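# Level the wobbly stand and keep the switch on it

## Task

Get the wobbly stand resting steady and level on the table with the network switch still sitting on it, using the wedges if helpful; then release everything and move the grippers away. It only counts if the stand stays steady and level without the robot holding it.

## Robot and tools

Robot: two arms, left_arm and right_arm, each with a parallel two-finger gripper. left_arm sits on the +y side, right_arm on the -y side. These are names, not image sides. Base roots in the scene frame: left_arm (+0.010, +0.271, +0.114) m, right_arm (-0.017, -0.249, +0.114) m. Both are slightly tilted. Mounting plates and the metal frame behind the arms are fixed obstacles.

Scene frame: origin on the table top midway between the arms. +z is up, +x points out over the table, +y is toward left_arm. Gripper frame: the fingers point along the gripper's +z, and they open and close along its y. The reported end_effector_position is the point between the finger pads, about 1 cm short of the tips.

Row format, used by both motion tools: 14 numbers, each in [-1, 1]. The first 7 are for left_arm and the last 7 for right_arm: dx, dy, dz, rx, ry, rz, opening. Always send all 14, even if one arm stays still. dx..rz are an offset, not a pose. They are expressed in that gripper's own axes and scaled so that 1.0 = 0.6 m or 180 degrees. rx, ry, rz form a single rotation vector. opening is absolute: +1 is fully open (0.094 m) and -1 is closed.

execute_actions(actions): a list of actions run one after another. Each action is a table of up to 15 rows. Each row lasts one control step of 1/30 s. If there are fewer than 15 rows, the last row is held for the remaining steps. Every row is measured from the gripper's pose at the start of that action, so rows do not add up. For the first action of a call, that start pose is the last one reported. An empty list just returns the current state and images.

move(target, speed, blocking): drives each gripper in a straight line toward one 14-number row of offsets. The offsets are taken from the pose in the latest result that showed one. speed is the top path speed in m/s, 0.002 to 0.5, default 0.25; turning is capped at twice that number in rad/s. The path lasts 0.5 to 10 s and is cut off at 10 s. Openings are sent when the move starts. Moves do not avoid obstacles or the other arm. Grippers lag and can overshoot the speed, mostly near full reach. Faster moves and targets set further into contact press harder. With blocking=false you get a result after 0.5 s. Until a result shows the move has ended, use wait or stop; other moves and actions are refused.

wait(seconds): 0 to 10. The arms keep their last command and a running move continues. It returns early if the move ends.

stop(): brakes a running move. Braking needs distance, more at high speed. The fingers keep moving.

zoom_image(camera, region): gives a closer view of part of a camera's latest image. region is [x0, y0, x1, y1] in pixels from the top-left corner, at most 504x504. Cameras: cam_high (504x504), cam_low (504x504), cam_left_wrist (616x616), cam_right_wrist (616x616).

read_manual(section): returns the URDF licence text ("licences"). It does not move anything.

finished_scene(scene): ends the current scene; pass its number. It is final, so use it only once the stand stays level and steady on its own and both grippers have let go and moved clear.

Control behaviour: each step, the commanded pose is clipped to within 70 mm and 16 degrees of the measured pose. If position and orientation cannot both be met, position wins. A far target may need several actions. Arms tend to stop about a centimetre or more off target, usually low, and zero offsets can let them sag. To hold an arm in place, send the correcting offset in the first call of a reply and zeros after that; aim higher if it still droops. Elbows cannot fully straighten. Joint limits (rad), base to wrist: -2.618..3.054, 0..3.142, 0..3.142, -1.571..1.571, -1.571..1.571, -2.094..2.094.

Gripping: grip_measured reports the finger opening on the same scale as the command. To hold something, command about 0.03 below grip_measured; a smaller gap gives a lighter grip. Each pad pushes at most about 50-62 N, and less on parts thinner than about 2 mm. Readings can be about 1 mm off. External tugs on held parts or nudges to loose objects can happen.

Result lines: the state line gives `left_arm: …` | `right_arm: …` with position (m) and quat_wxyz in the scene frame. The printed position can be off, more so at long reach. "Hand target" is the pose the controller is currently heading for. "pose unreachable" means the clearance check changed or blocked a command for the arm it names. A "too close" message flags an arm near its plate or frame. The move: line gives an ending (done, off_target, moving, held, fault) and any limits. limits=paced means the sent pose was clipped. limits=held means some steps were blocked, and the arm may then jump faster than speed. It also gives each gripper's distance to its target. If only one arm is named, the other finished. Joint positions end with the opening in metres. Joint torques include offsets and friction. FAULT lines mean an arm has stopped. MOTOR HOT warns at 75 °C. At 90 °C the arm halts for 10 s, and at 100 °C it goes limp and falls. Avoid long loaded holds, including while you are thinking, because the simulation keeps running.

Avoid: knocking or placing anything off the table, which fails the task. Also avoid dropping or slamming objects, hard collisions, strong pushes, and letting the two arms hit or press on each other.

Each tool is called after "Request:" as name([rows], argument=value, ...), one row to a line, values as JSON.

## Session

Request:
execute_actions(actions=[])

Scene clock: 0.00 s.
left_arm: end_effector_position=(+0.5334, +0.4825, +0.3722) grip_measured=+1.000 end_effector_quat_wxyz=(+0.431, -0.111, +0.755, +0.482) | right_arm: end_effector_position=(+0.3958, -0.1134, +0.2542) grip_measured=+1.000 end_effector_quat_wxyz=(-0.152, +0.650, -0.744, +0.021)
Joint positions: left_arm=[ 0.091  1.702  1.379  0.276 -0.852  0.552  0.094] | right_arm=[ 0.44   1.717  1.648 -1.069  0.044 -1.09   0.094]
Joint velocities: left_arm=[-0.022  0.002 -0.002 -0.007 -0.037  0.007  0.   ] | right_arm=[-0.007 -0.027 -0.002 -0.007  0.022 -0.007  0.   ]
Joint torques (N m, as the arm reports them, + toward a larger angle): no reading
Motor temperatures (°C, as the motors report them): left_arm=[25 29 26 27 25 26] | right_arm=[27 25 26 26 26 23]
Hand target (left_arm): +0.532, +0.483, +0.390; +0.447, -0.123, +0.743, +0.482
Hand target (right_arm): +0.396, -0.112, +0.260; +0.159, -0.650, +0.743, -0.021
camera_calibration (this result's frames):
cam_left_wrist: T_world_to_cam=[[0.706101, -0.604395, -0.368954, 0.0436296], [-0.678757, -0.429232, -0.59586, 0.797988], [0.201767, 0.671168, -0.713319, -0.0455238], [0, 0, 0, 1]] pos_world=[0.520018, 0.399446, 0.459113]
cam_right_wrist: T_world_to_cam=[[0.930591, -0.285055, 0.229662, -0.452022], [-0.338284, -0.909398, 0.24199, 0.00805069], [0.139874, -0.302885, -0.942707, 0.240014], [0, 0, 0, 1]] pos_world=[0.389799, -0.048833, 0.328127]

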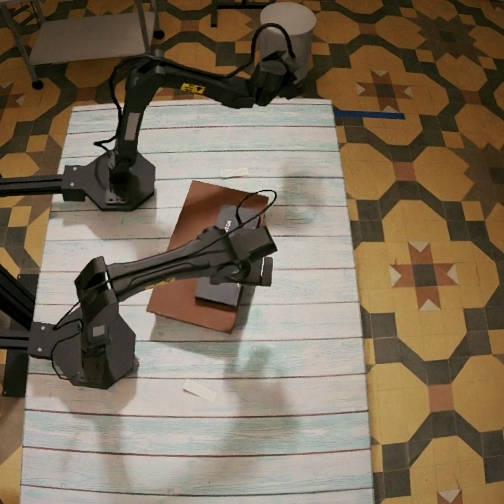

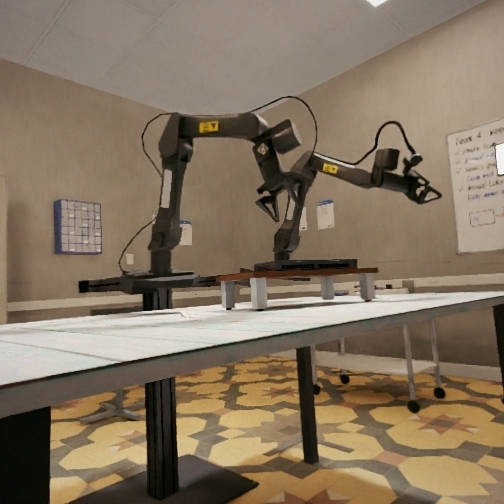

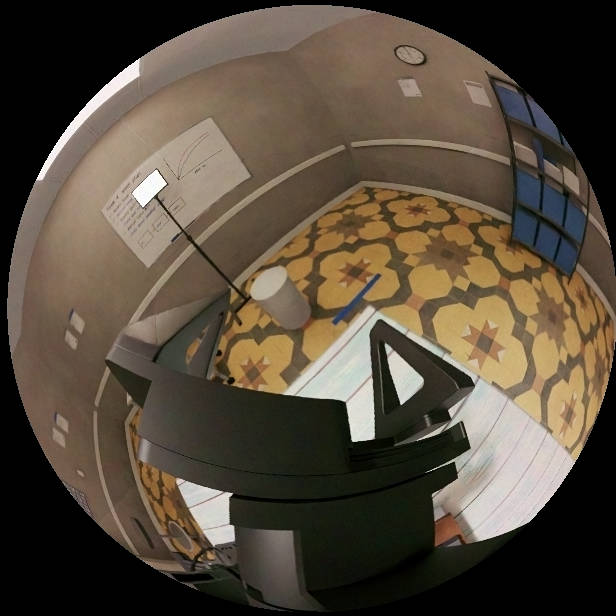

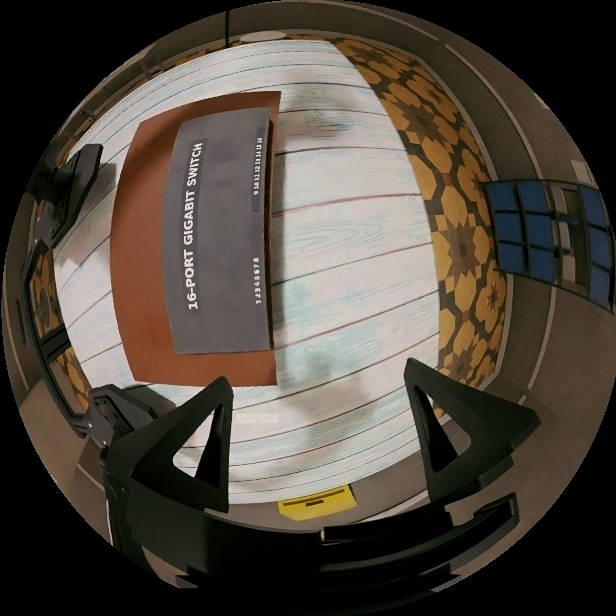

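Request:
zoom_image(camera="cam_low", region=[150,240,410,330])

Request:
move(target=[0,0,0,0,0,0,1,0.4,0.25,0,0,0,0,1])

Request:
zoom_image(camera="cam_high", region=[120,140,320,420])

Region (150, 240, 410, 330) of cam_low's 504x504 image, scaled by 1.938, with more detail than that image has; it fills the top 174 rows of this view, and the rest is white.

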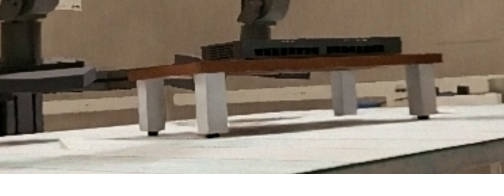

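Scene clock: 2.23 s.
left_arm: end_effector_position=(+0.5334, +0.4825, +0.3722) grip_measured=+1.000 end_effector_quat_wxyz=(+0.431, -0.111, +0.755, +0.482) | right_arm: end_effector_position=(+0.2277, -0.3295, +0.1738) grip_measured=+1.000 end_effector_quat_wxyz=(-0.145, +0.651, -0.745, +0.022)
Joint positions: left_arm=[ 0.091  1.702  1.379  0.276 -0.852  0.552  0.094] | right_arm=[-0.475  1.158  0.807 -0.914 -0.296 -1.949  0.094]
Joint velocities: left_arm=[-0.017 -0.002 -0.007 -0.022 -0.037 -0.007  0.   ] | right_arm=[-0.022  0.002  0.002 -0.007  0.081 -0.022  0.   ]
Joint torques (N m, as the arm reports them, + toward a larger angle): left_arm=[-0.22 -8.82  6.89  1.57 -0.07 -0.01] | right_arm=[-0.89 -4.59  5.91  0.2  -0.23 -0.06]
Motor temperatures (°C, as the motors report them): left_arm=[25 30 26 27 25 26] | right_arm=[27 25 26 26 26 23]
Hand target (left_arm): +0.533, +0.482, +0.372; +0.431, -0.111, +0.755, +0.482
Hand target (right_arm): +0.225, -0.328, +0.174; +0.151, -0.650, +0.744, -0.020
Off the commanded pose (left_arm): 0.000 m, 0 deg.
Off the commanded pose (right_arm): 0.006 m, 1 deg.
move: done
camera_calibration (this result's frames):
cam_left_wrist: T_world_to_cam=[[0.706101, -0.604395, -0.368954, 0.0436296], [-0.678757, -0.429232, -0.59586, 0.797988], [0.201767, 0.671168, -0.713319, -0.0455238], [0, 0, 0, 1]] pos_world=[0.520018, 0.399446, 0.459113]
cam_right_wrist: T_world_to_cam=[[0.932906, -0.282257, 0.223648, -0.337253], [-0.335583, -0.906692, 0.255525, -0.227954], [0.130656, -0.313433, -0.940579, 0.120549], [0, 0, 0, 1]] pos_world=[0.222378, -0.264092, 0.247059]

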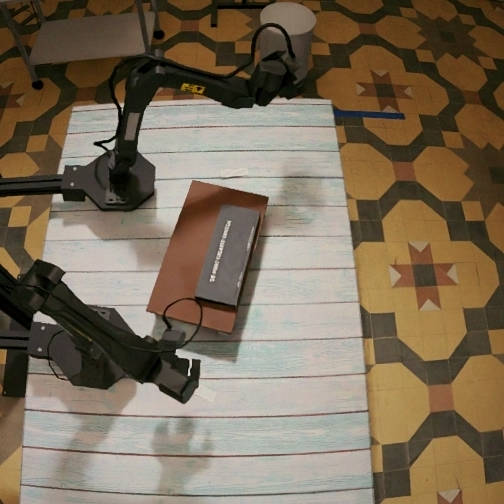

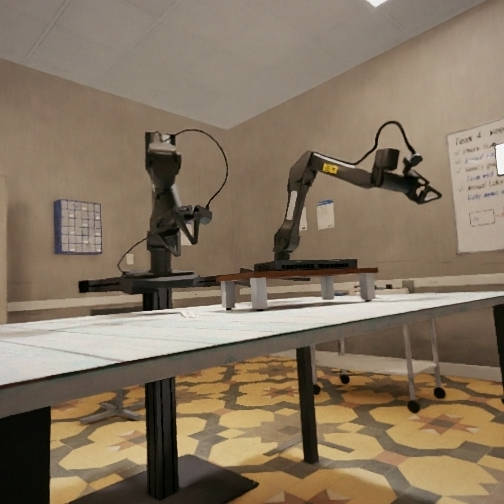

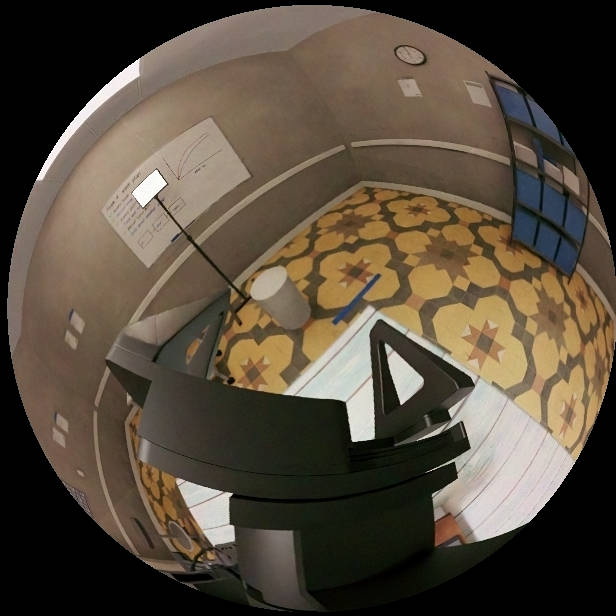

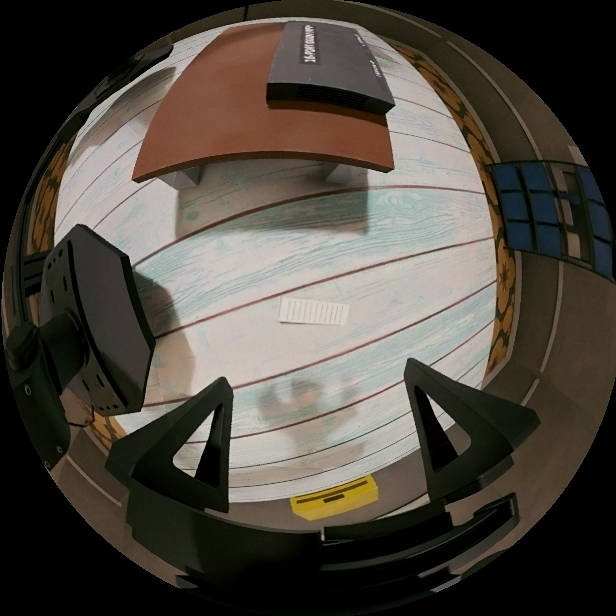

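Region (120, 140, 320, 420) of cam_high's 504x504 image, scaled by 1.800, with more detail than that image has; it fills the left 360 columns of this view, and the rest is white.

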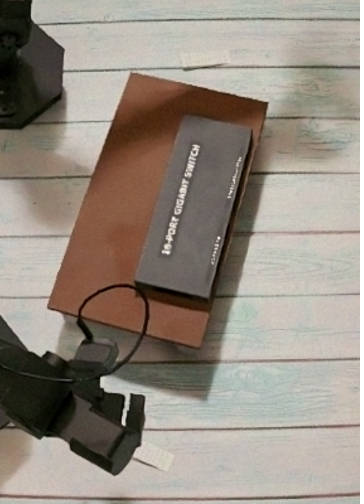

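Request:
move(target=[0.397,-0.067,-0.345,0.334,0.299,0.077,1,0,0,0,0,0,0,1])

Scene clock: 6.53 s.
left_arm: end_effector_position=(+0.3083, +0.3490, +0.2025) grip_measured=+1.000 end_effector_quat_wxyz=(+0.011, -0.005, +1.000, +0.004) | right_arm: end_effector_position=(+0.2276, -0.3296, +0.1738) grip_measured=+1.000 end_effector_quat_wxyz=(-0.144, +0.652, -0.744, +0.023)
Joint positions: left_arm=[ 0.206  1.448  1.22  -1.147 -0.014  0.232  0.094] | right_arm=[-0.475  1.158  0.807 -0.914 -0.295 -1.952  0.094]
Joint velocities: left_arm=[-0.022 -0.002 -0.002 -0.051  0.066 -0.007  0.   ] | right_arm=[-0.007  0.007  0.012  0.037  0.007  0.037  0.   ]
Joint torques (N m, as the arm reports them, + toward a larger angle): left_arm=[ 0.7  -6.17  4.76  0.05  0.12  0.07] | right_arm=[-0.14 -3.7   6.71  0.22 -0.08  0.04]
Motor temperatures (°C, as the motors report them): left_arm=[25 30 26 27 25 26] | right_arm=[27 25 26 26 26 23]
Hand target (left_arm): +0.301, +0.348, +0.201; +0.002, -0.004, +1.000, -0.003
Hand target (right_arm): +0.228, -0.330, +0.174; +0.145, -0.651, +0.745, -0.022
Off the commanded pose (left_arm): 0.008 m, 1 deg.
Off the commanded pose (right_arm): 0.000 m, 0 deg.
move: done
camera_calibration (this result's frames):
cam_left_wrist: T_world_to_cam=[[0.304661, -0.951023, 0.0523262, 0.218718], [-0.766988, -0.21239, 0.605491, 0.195067], [-0.564722, -0.224603, -0.79413, 0.533687], [0, 0, 0, 1]] pos_world=[0.384364, 0.369304, 0.294261]
cam_right_wrist: T_world_to_cam=[[0.933499, -0.280039, 0.223962, -0.336678], [-0.333684, -0.90708, 0.256633, -0.228824], [0.131284, -0.314299, -0.940203, 0.119994], [0, 0, 0, 1]] pos_world=[0.222181, -0.26413, 0.246946]

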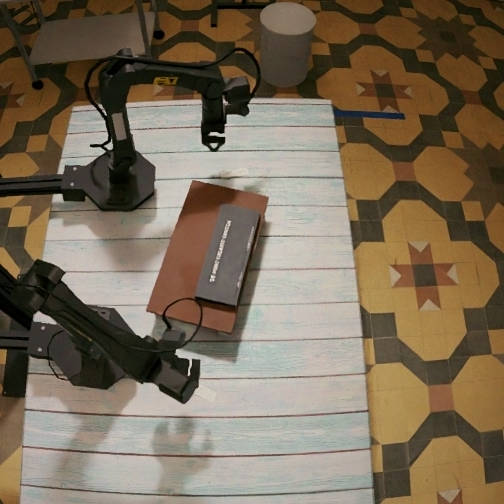

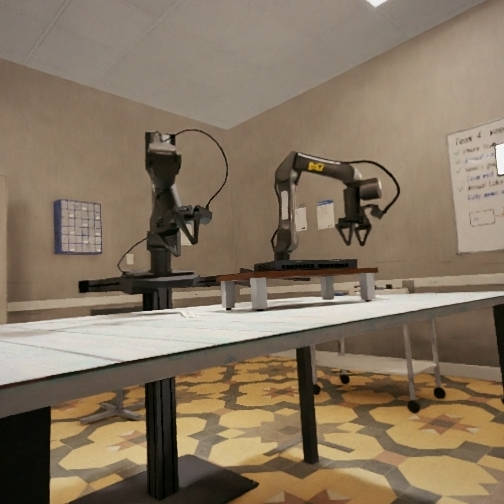

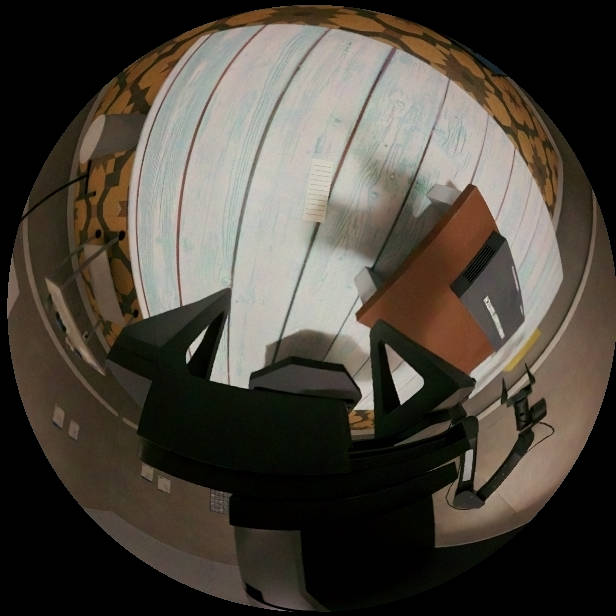

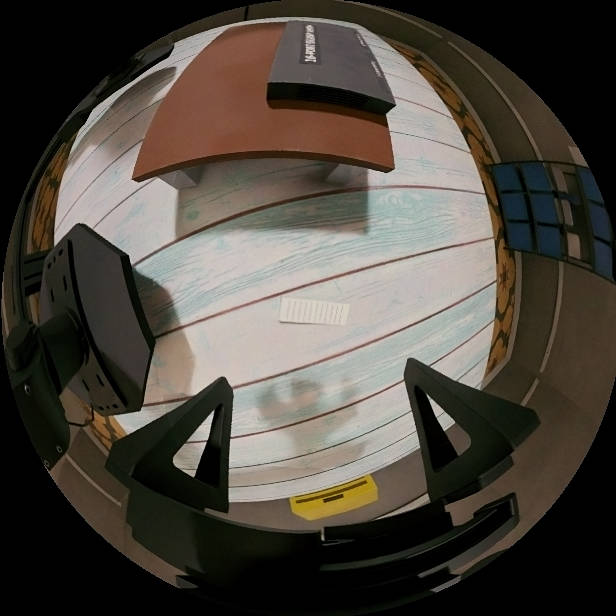

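Request:
zoom_image(camera="cam_left_wrist", region=[260,130,460,340])

Region (260, 130, 460, 340) of cam_left_wrist's 616x616 image, scaled by 2.400, with more detail than that image has; it fills the left 480 columns of this view, and the rest is white.

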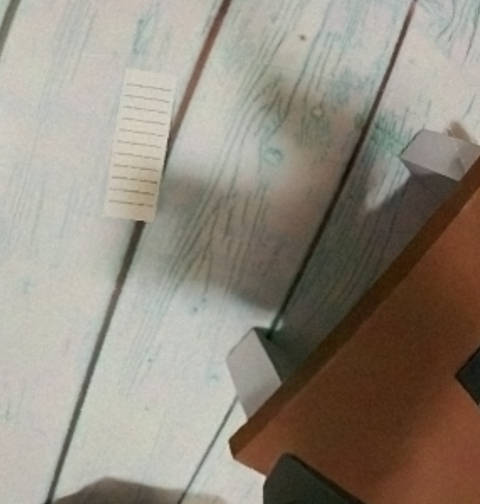

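Request:
move(target=[-0.095,-0.012,0.19,0,0,-0.06,0.3,0,0,0,0,0,0,1])

Request:
zoom_image(camera="cam_left_wrist", region=[200,150,420,370])

Request:
zoom_image(camera="cam_low", region=[330,270,430,310])

Scene clock: 8.80 s.
left_arm: end_effector_position=(+0.3580, +0.3439, +0.0847) grip_measured=+0.303 end_effector_quat_wxyz=(-0.007, -0.099, +0.995, -0.004) | right_arm: end_effector_position=(+0.2275, -0.3298, +0.1738) grip_measured=+1.000 end_effector_quat_wxyz=(-0.144, +0.652, -0.744, +0.023)
Joint positions: left_arm=[ 0.164  1.815  1.177 -0.777 -0.012  0.     0.061] | right_arm=[-0.475  1.158  0.807 -0.914 -0.294 -1.952  0.094]
Joint velocities: left_arm=[ 0.012  0.002  0.012 -0.022 -0.081 -0.007  0.001] | right_arm=[-0.007 -0.002  0.007  0.037 -0.066 -0.022  0.   ]
Joint torques (N m, as the arm reports them, + toward a larger angle): left_arm=[-1.05 -8.72  5.12  0.35 -0.07 -0.09] | right_arm=[-0.15 -3.68  6.74  0.24 -0.11  0.03]
Motor temperatures (°C, as the motors report them): left_arm=[25 30 26 27 25 26] | right_arm=[27 25 26 26 26 23]
Hand target (left_arm): +0.367, +0.344, +0.089; +0.011, -0.099, +0.995, +0.002
Hand target (right_arm): +0.228, -0.330, +0.174; +0.144, -0.652, +0.744, -0.023
Off the commanded pose (left_arm): 0.011 m, 2 deg.
Off the commanded pose (right_arm): 0.000 m, 0 deg.
move: off_target (left_arm)
camera_calibration (this result's frames):
cam_left_wrist: T_world_to_cam=[[0.479655, -0.875724, 0.0551159, 0.116116], [-0.69248, -0.339215, 0.636714, 0.317667], [-0.538889, -0.34357, -0.769128, 0.496672], [0, 0, 0, 1]] pos_world=[0.431933, 0.380084, 0.173342]
cam_right_wrist: T_world_to_cam=[[0.933583, -0.279966, 0.2237, -0.336578], [-0.333678, -0.906777, 0.257711, -0.229087], [0.130696, -0.315238, -0.93997, 0.119687], [0, 0, 0, 1]] pos_world=[0.222139, -0.264232, 0.246833]

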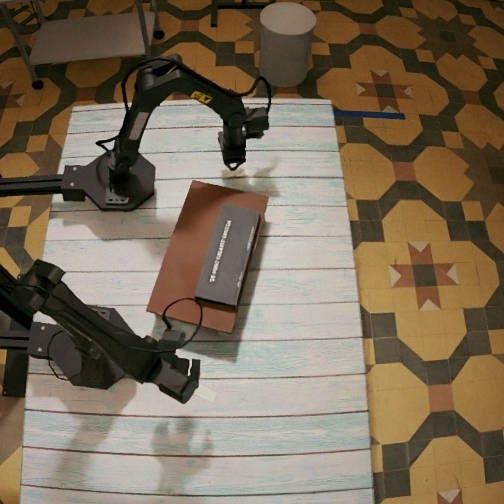

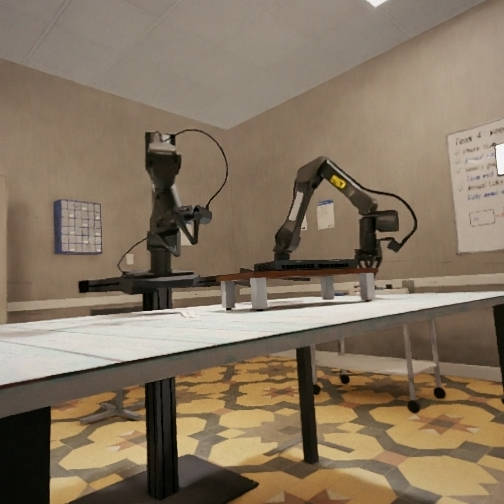

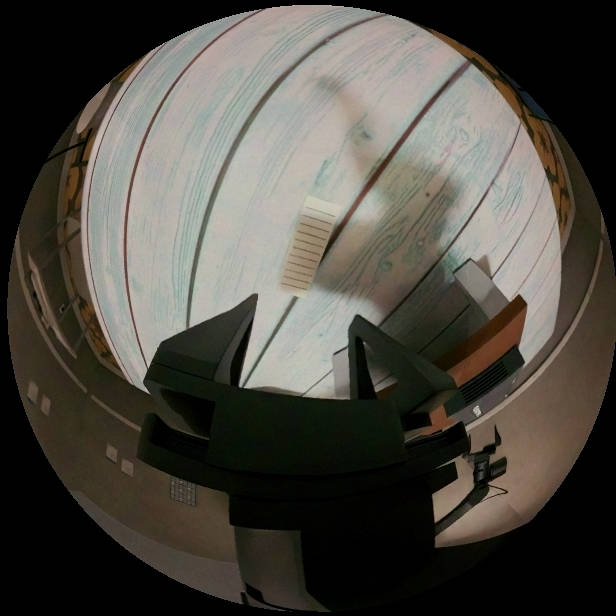

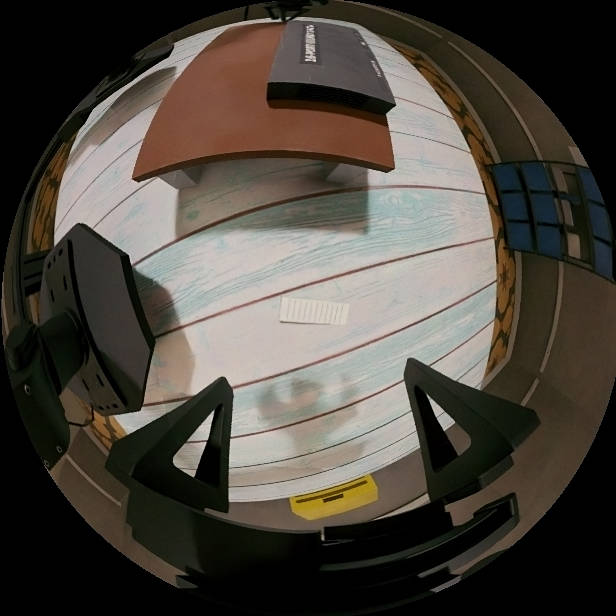

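Region (200, 150, 420, 370) of cam_left_wrist's 616x616 image, scaled by 2.291, with more detail than that image has.

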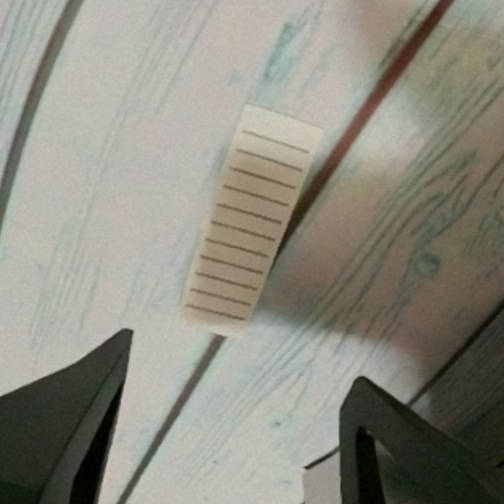

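Region (330, 270, 430, 310) of cam_low's 504x504 image, scaled by 5.040, with more detail than that image has; it fills the top 202 rows of this view, and the rest is white.

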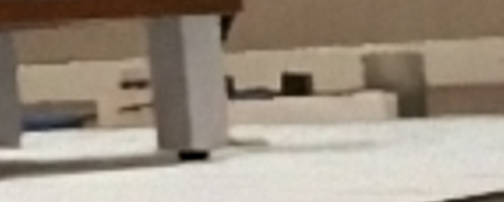

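Request:
move(target=[0.03,-0.007,0.055,0,-0.11,0,0.1,0,0,0,0,0,0,1], speed=0.15)

Scene clock: 12.20 s.
left_arm: end_effector_position=(+0.3362, +0.3372, +0.0477) grip_measured=+0.103 end_effector_quat_wxyz=(+0.146, -0.099, +0.984, +0.011) | right_arm: end_effector_position=(+0.2274, -0.3299, +0.1737) grip_measured=+1.000 end_effector_quat_wxyz=(-0.143, +0.652, -0.744, +0.023)
Joint positions: left_arm=[ 0.159  1.646  0.675 -0.135 -0.012 -0.001  0.052] | right_arm=[-0.475  1.158  0.807 -0.914 -0.293 -1.952  0.094]
Joint velocities: left_arm=[-0.002 -0.012  0.007 -0.081  0.037  0.022 -0.001] | right_arm=[-0.007 -0.007 -0.007 -0.022  0.022  0.037  0.   ]
Joint torques (N m, as the arm reports them, + toward a larger angle): left_arm=[-0.94 -7.76  2.86  0.96 -0.04 -0.05] | right_arm=[-0.13 -3.74  6.7   0.25 -0.1   0.02]
Motor temperatures (°C, as the motors report them): left_arm=[25 31 26 27 25 26] | right_arm=[27 25 26 26 26 23]
Hand target (left_arm): +0.341, +0.336, +0.053; +0.164, -0.096, +0.982, +0.013
Hand target (right_arm): +0.228, -0.330, +0.174; +0.144, -0.652, +0.744, -0.023
Off the commanded pose (left_arm): 0.006 m, 2 deg.
Off the commanded pose (right_arm): 0.000 m, 0 deg.
move: done
camera_calibration (this result's frames):
cam_left_wrist: T_world_to_cam=[[0.451352, -0.880542, 0.144664, 0.129638], [-0.846863, -0.371584, 0.380459, 0.39895], [-0.281256, -0.294231, -0.913413, 0.357749], [0, 0, 0, 1]] pos_world=[0.379962, 0.367656, 0.156234]
cam_right_wrist: T_world_to_cam=[[0.933639, -0.279918, 0.223525, -0.336511], [-0.333674, -0.906574, 0.258429, -0.229263], [0.130303, -0.315864, -0.939814, 0.119482], [0, 0, 0, 1]] pos_world=[0.222112, -0.264299, 0.246758]

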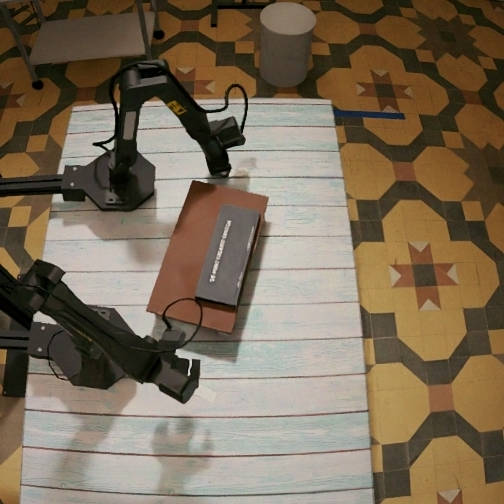

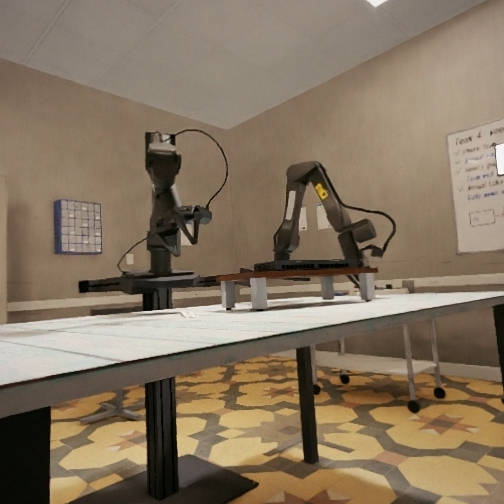

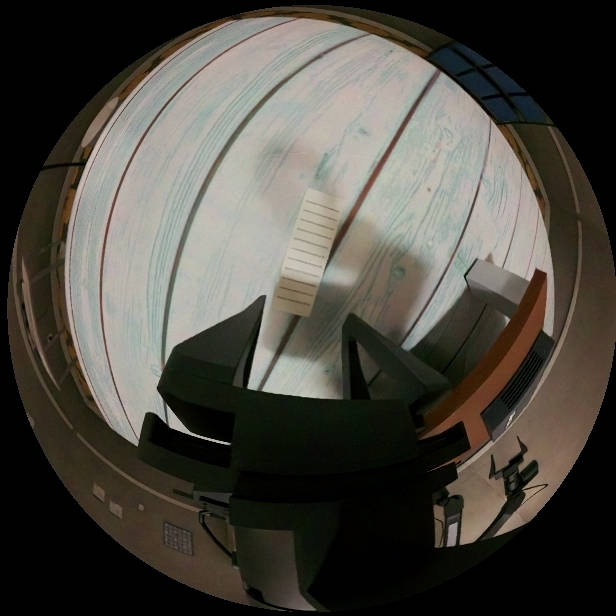

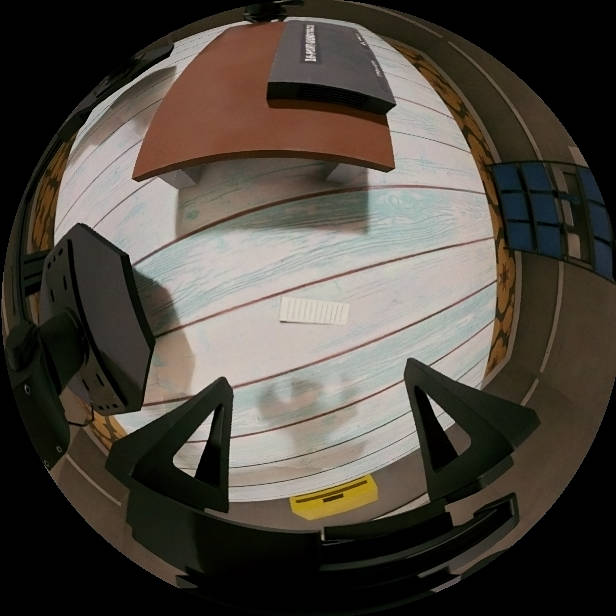

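Request:
move(target=[0,0,0.06,0,0,0,0.1,0,0,0,0,0,0,1], speed=0.08)

Request:
zoom_image(camera="cam_left_wrist", region=[200,150,420,370])

Scene clock: 13.20 s.
left_arm: end_effector_position=(+0.3303, +0.3354, +0.0147) grip_measured=+0.102 end_effector_quat_wxyz=(+0.121, -0.099, +0.988, +0.008) | right_arm: end_effector_position=(+0.2274, -0.3300, +0.1737) grip_measured=+1.000 end_effector_quat_wxyz=(-0.143, +0.652, -0.744, +0.023)
Joint positions: left_arm=[ 0.159  1.778  0.675 -0.051 -0.012 -0.001  0.052] | right_arm=[-0.475  1.158  0.807 -0.914 -0.292 -1.952  0.094]
Joint velocities: left_arm=[-0.012 -0.012  0.002  0.051 -0.037 -0.007 -0.001] | right_arm=[-0.007  0.007 -0.002  0.007 -0.051 -0.022  0.   ]
Joint torques (N m, as the arm reports them, + toward a larger angle): left_arm=[ 0.17 -4.22  4.72  1.18  0.02  0.01] | right_arm=[-0.12 -3.77  6.73  0.22 -0.11  0.02]
Motor temperatures (°C, as the motors report them): left_arm=[25 31 26 27 25 26] | right_arm=[27 25 26 26 26 23]
Hand target (left_arm): +0.345, +0.339, +0.014; +0.145, -0.099, +0.984, +0.011
Hand target (right_arm): +0.227, -0.330, +0.174; +0.143, -0.652, +0.744, -0.023
Off the commanded pose (left_arm): 0.017 m, 3 deg.
Off the commanded pose (right_arm): 0.000 m, 0 deg.
move: off_target (left_arm)
camera_calibration (this result's frames):
cam_left_wrist: T_world_to_cam=[[0.457129, -0.879649, 0.131343, 0.133406], [-0.82769, -0.366698, 0.424809, 0.397187], [-0.325519, -0.302904, -0.895705, 0.342681], [0, 0, 0, 1]] pos_world=[0.379313, 0.366797, 0.12069]
cam_right_wrist: T_world_to_cam=[[0.933696, -0.27987, 0.223351, -0.336444], [-0.33367, -0.90637, 0.259148, -0.229439], [0.129911, -0.316491, -0.939658, 0.119277], [0, 0, 0, 1]] pos_world=[0.222084, -0.264367, 0.246683]

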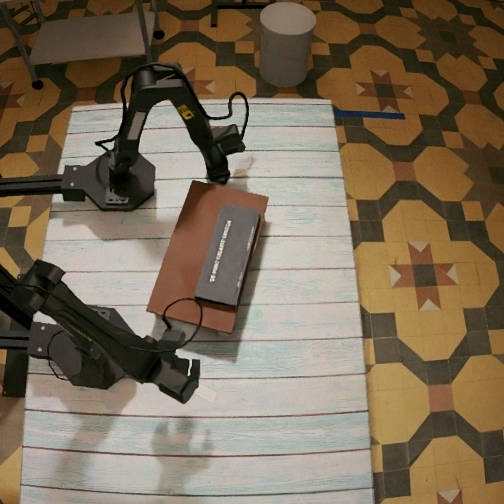

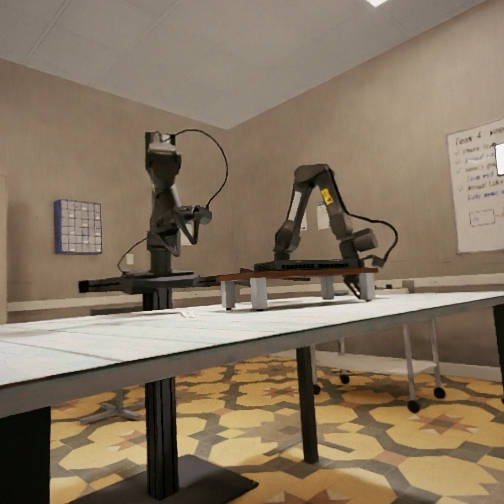

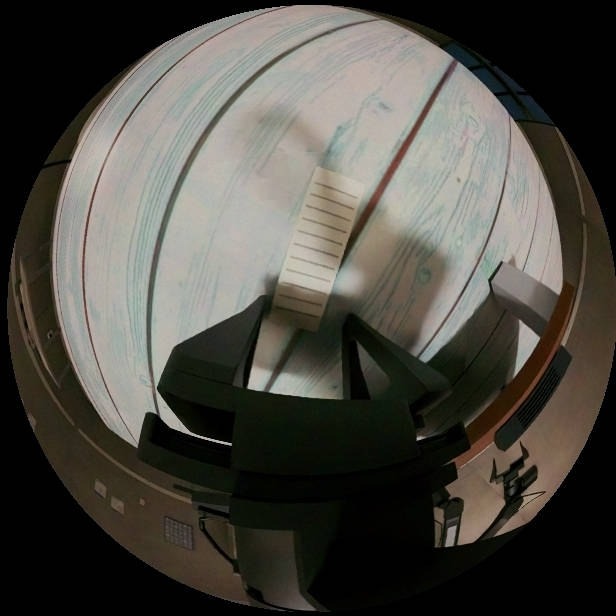

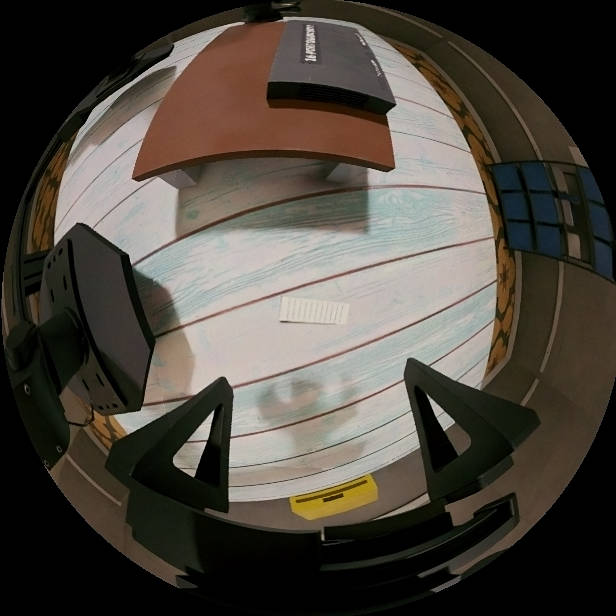

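Region (200, 150, 420, 370) of cam_left_wrist's 616x616 image, scaled by 2.291, with more detail than that image has.

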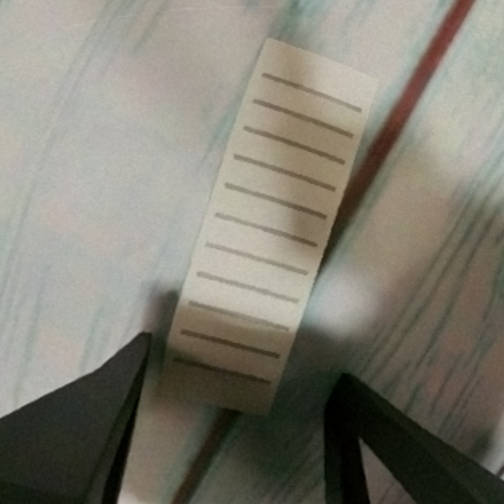

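Request:
move(target=[-0.045,0,0,0,0,0,0.1,0,0,0,0,0,0,1], speed=0.08)

Request:
move(target=[-0.012,0,0.008,0,0,0,0.1,0,0,0,0,0,0,1], speed=0.05)

Scene clock: 14.37 s.
left_arm: end_effector_position=(+0.3457, +0.3384, +0.0170) grip_measured=+0.102 end_effector_quat_wxyz=(+0.115, -0.099, +0.988, +0.007) | right_arm: end_effector_position=(+0.2273, -0.3302, +0.1737) grip_measured=+1.000 end_effector_quat_wxyz=(-0.143, +0.652, -0.744, +0.023)
Joint positions: left_arm=[ 0.159  1.813  0.759 -0.114 -0.011 -0.001  0.052] | right_arm=[-0.475  1.158  0.807 -0.914 -0.291 -1.952  0.094]
Joint velocities: left_arm=[ 0.017  0.002 -0.002 -0.007 -0.037  0.037 -0.   ] | right_arm=[-0.012  0.017 -0.022 -0.125  0.022 -0.051  0.   ]
Joint torques (N m, as the arm reports them, + toward a larger angle): left_arm=[-0.1  -6.39  6.34  0.5   0.02 -0.01] | right_arm=[-0.12 -3.72  6.74  0.24 -0.11  0.01]
Motor temperatures (°C, as the motors report them): left_arm=[25 31 26 27 25 26] | right_arm=[27 25 26 26 26 23]
Hand target (left_arm): +0.356, +0.341, +0.021; +0.122, -0.099, +0.988, +0.008
Hand target (right_arm): +0.227, -0.330, +0.174; +0.143, -0.652, +0.744, -0.023
Off the commanded pose (left_arm): 0.011 m, 1 deg.
Off the commanded pose (right_arm): 0.000 m, 0 deg.
move: off_target (left_arm)
camera_calibration (this result's frames):
cam_left_wrist: T_world_to_cam=[[0.458513, -0.879426, 0.127968, 0.128202], [-0.822207, -0.365145, 0.43663, 0.407491], [-0.337257, -0.305417, -0.890493, 0.355484], [0, 0, 0, 1]] pos_world=[0.396149, 0.370108, 0.122228]
cam_right_wrist: T_world_to_cam=[[0.933752, -0.279822, 0.223176, -0.336377], [-0.333666, -0.906166, 0.259866, -0.229614], [0.129518, -0.317117, -0.939501, 0.119071], [0, 0, 0, 1]] pos_world=[0.222056, -0.264435, 0.246608]

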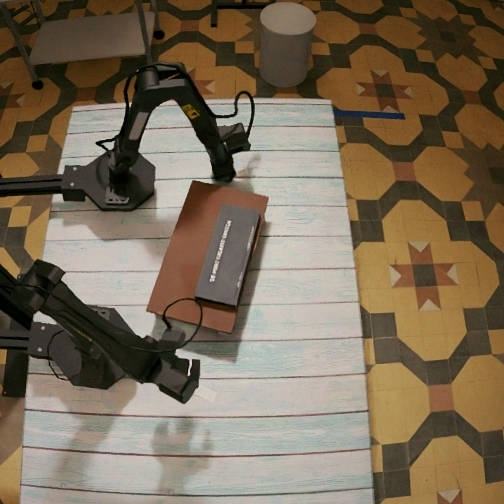

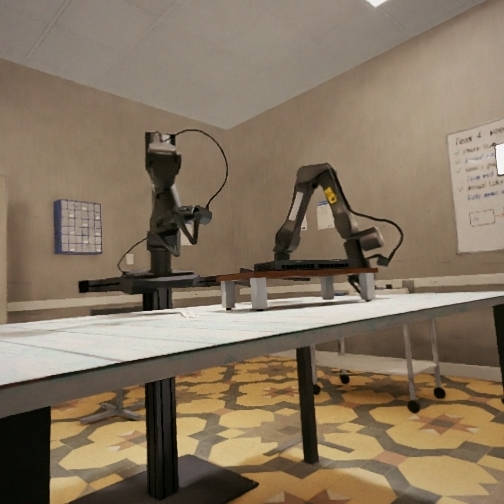

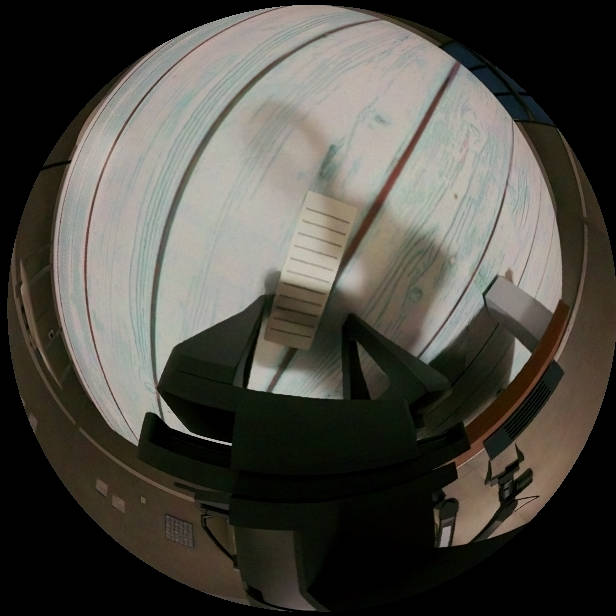

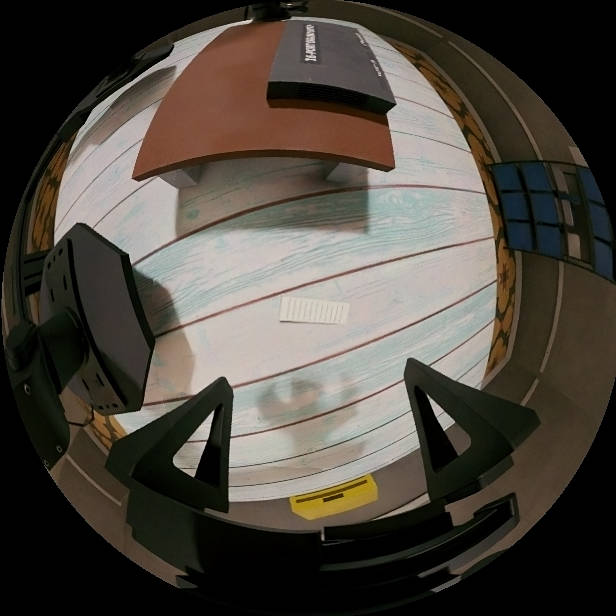

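Scene clock: 15.07 s.
left_arm: end_effector_position=(+0.3443, +0.3380, +0.0149) grip_measured=+0.102 end_effector_quat_wxyz=(+0.111, -0.099, +0.989, +0.007) | right_arm: end_effector_position=(+0.2272, -0.3303, +0.1736) grip_measured=+1.000 end_effector_quat_wxyz=(-0.142, +0.652, -0.744, +0.023)
Joint positions: left_arm=[ 0.159  1.82   0.759 -0.114 -0.011 -0.001  0.052] | right_arm=[-0.475  1.158  0.807 -0.914 -0.291 -1.952  0.094]
Joint velocities: left_arm=[-0.007 -0.002 -0.012 -0.051 -0.007 -0.007 -0.001] | right_arm=[ 0.002  0.002  0.007 -0.037  0.022 -0.007  0.   ]
Joint torques (N m, as the arm reports them, + toward a larger angle): left_arm=[-0.1  -4.91  6.32  0.55  0.02 -0.01] | right_arm=[-0.16 -3.72  6.68  0.24 -0.1   0.02]
Motor temperatures (°C, as the motors report them): left_arm=[25 31 26 27 25 26] | right_arm=[27 25 26 26 26 23]
Hand target (left_arm): +0.353, +0.340, +0.014; +0.115, -0.099, +0.988, +0.007
Hand target (right_arm): +0.227, -0.330, +0.174; +0.143, -0.652, +0.744, -0.023
Off the commanded pose (left_arm): 0.010 m, 0 deg.
Off the commanded pose (right_arm): 0.000 m, 0 deg.
move: done
camera_calibration (this result's frames):
cam_left_wrist: T_world_to_cam=[[0.459252, -0.879318, 0.126043, 0.128574], [-0.819293, -0.364453, 0.442642, 0.405785], [-0.343286, -0.306551, -0.887796, 0.355485], [0, 0, 0, 1]] pos_world=[0.395442, 0.369921, 0.119775]
cam_right_wrist: T_world_to_cam=[[0.933808, -0.279774, 0.223001, -0.33631], [-0.333661, -0.905962, 0.260584, -0.229789], [0.129126, -0.317742, -0.939344, 0.118866], [0, 0, 0, 1]] pos_world=[0.222028, -0.264502, 0.246533]

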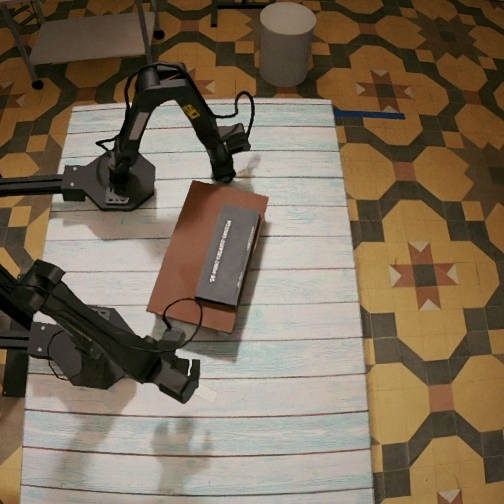

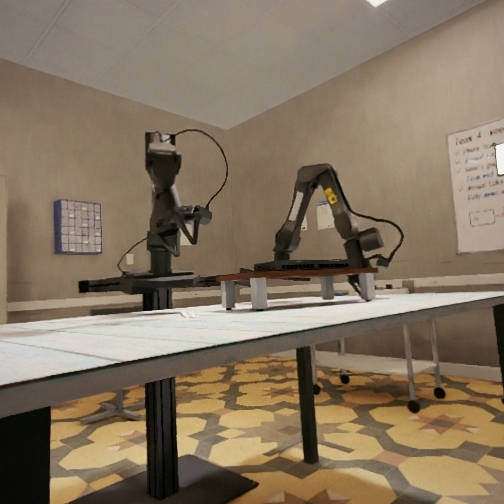

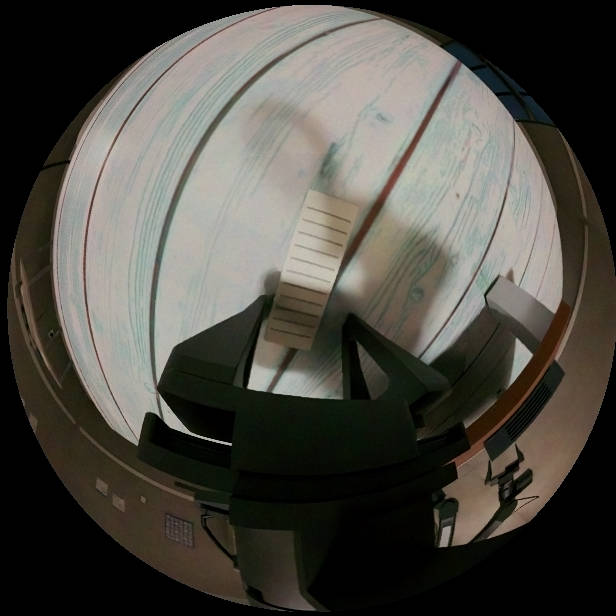

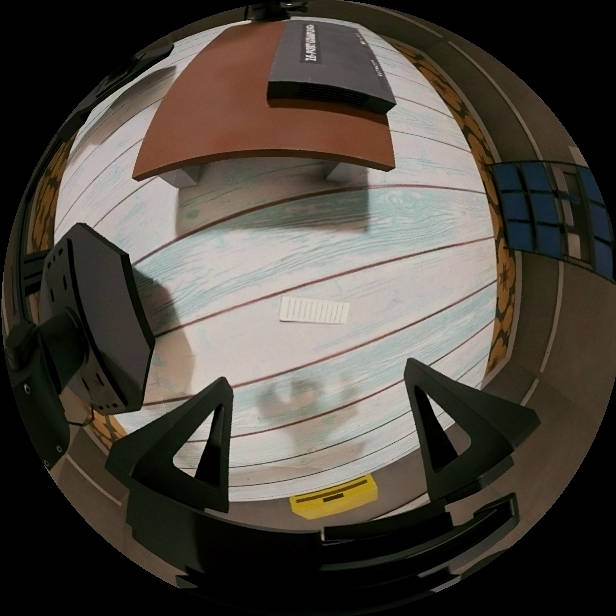

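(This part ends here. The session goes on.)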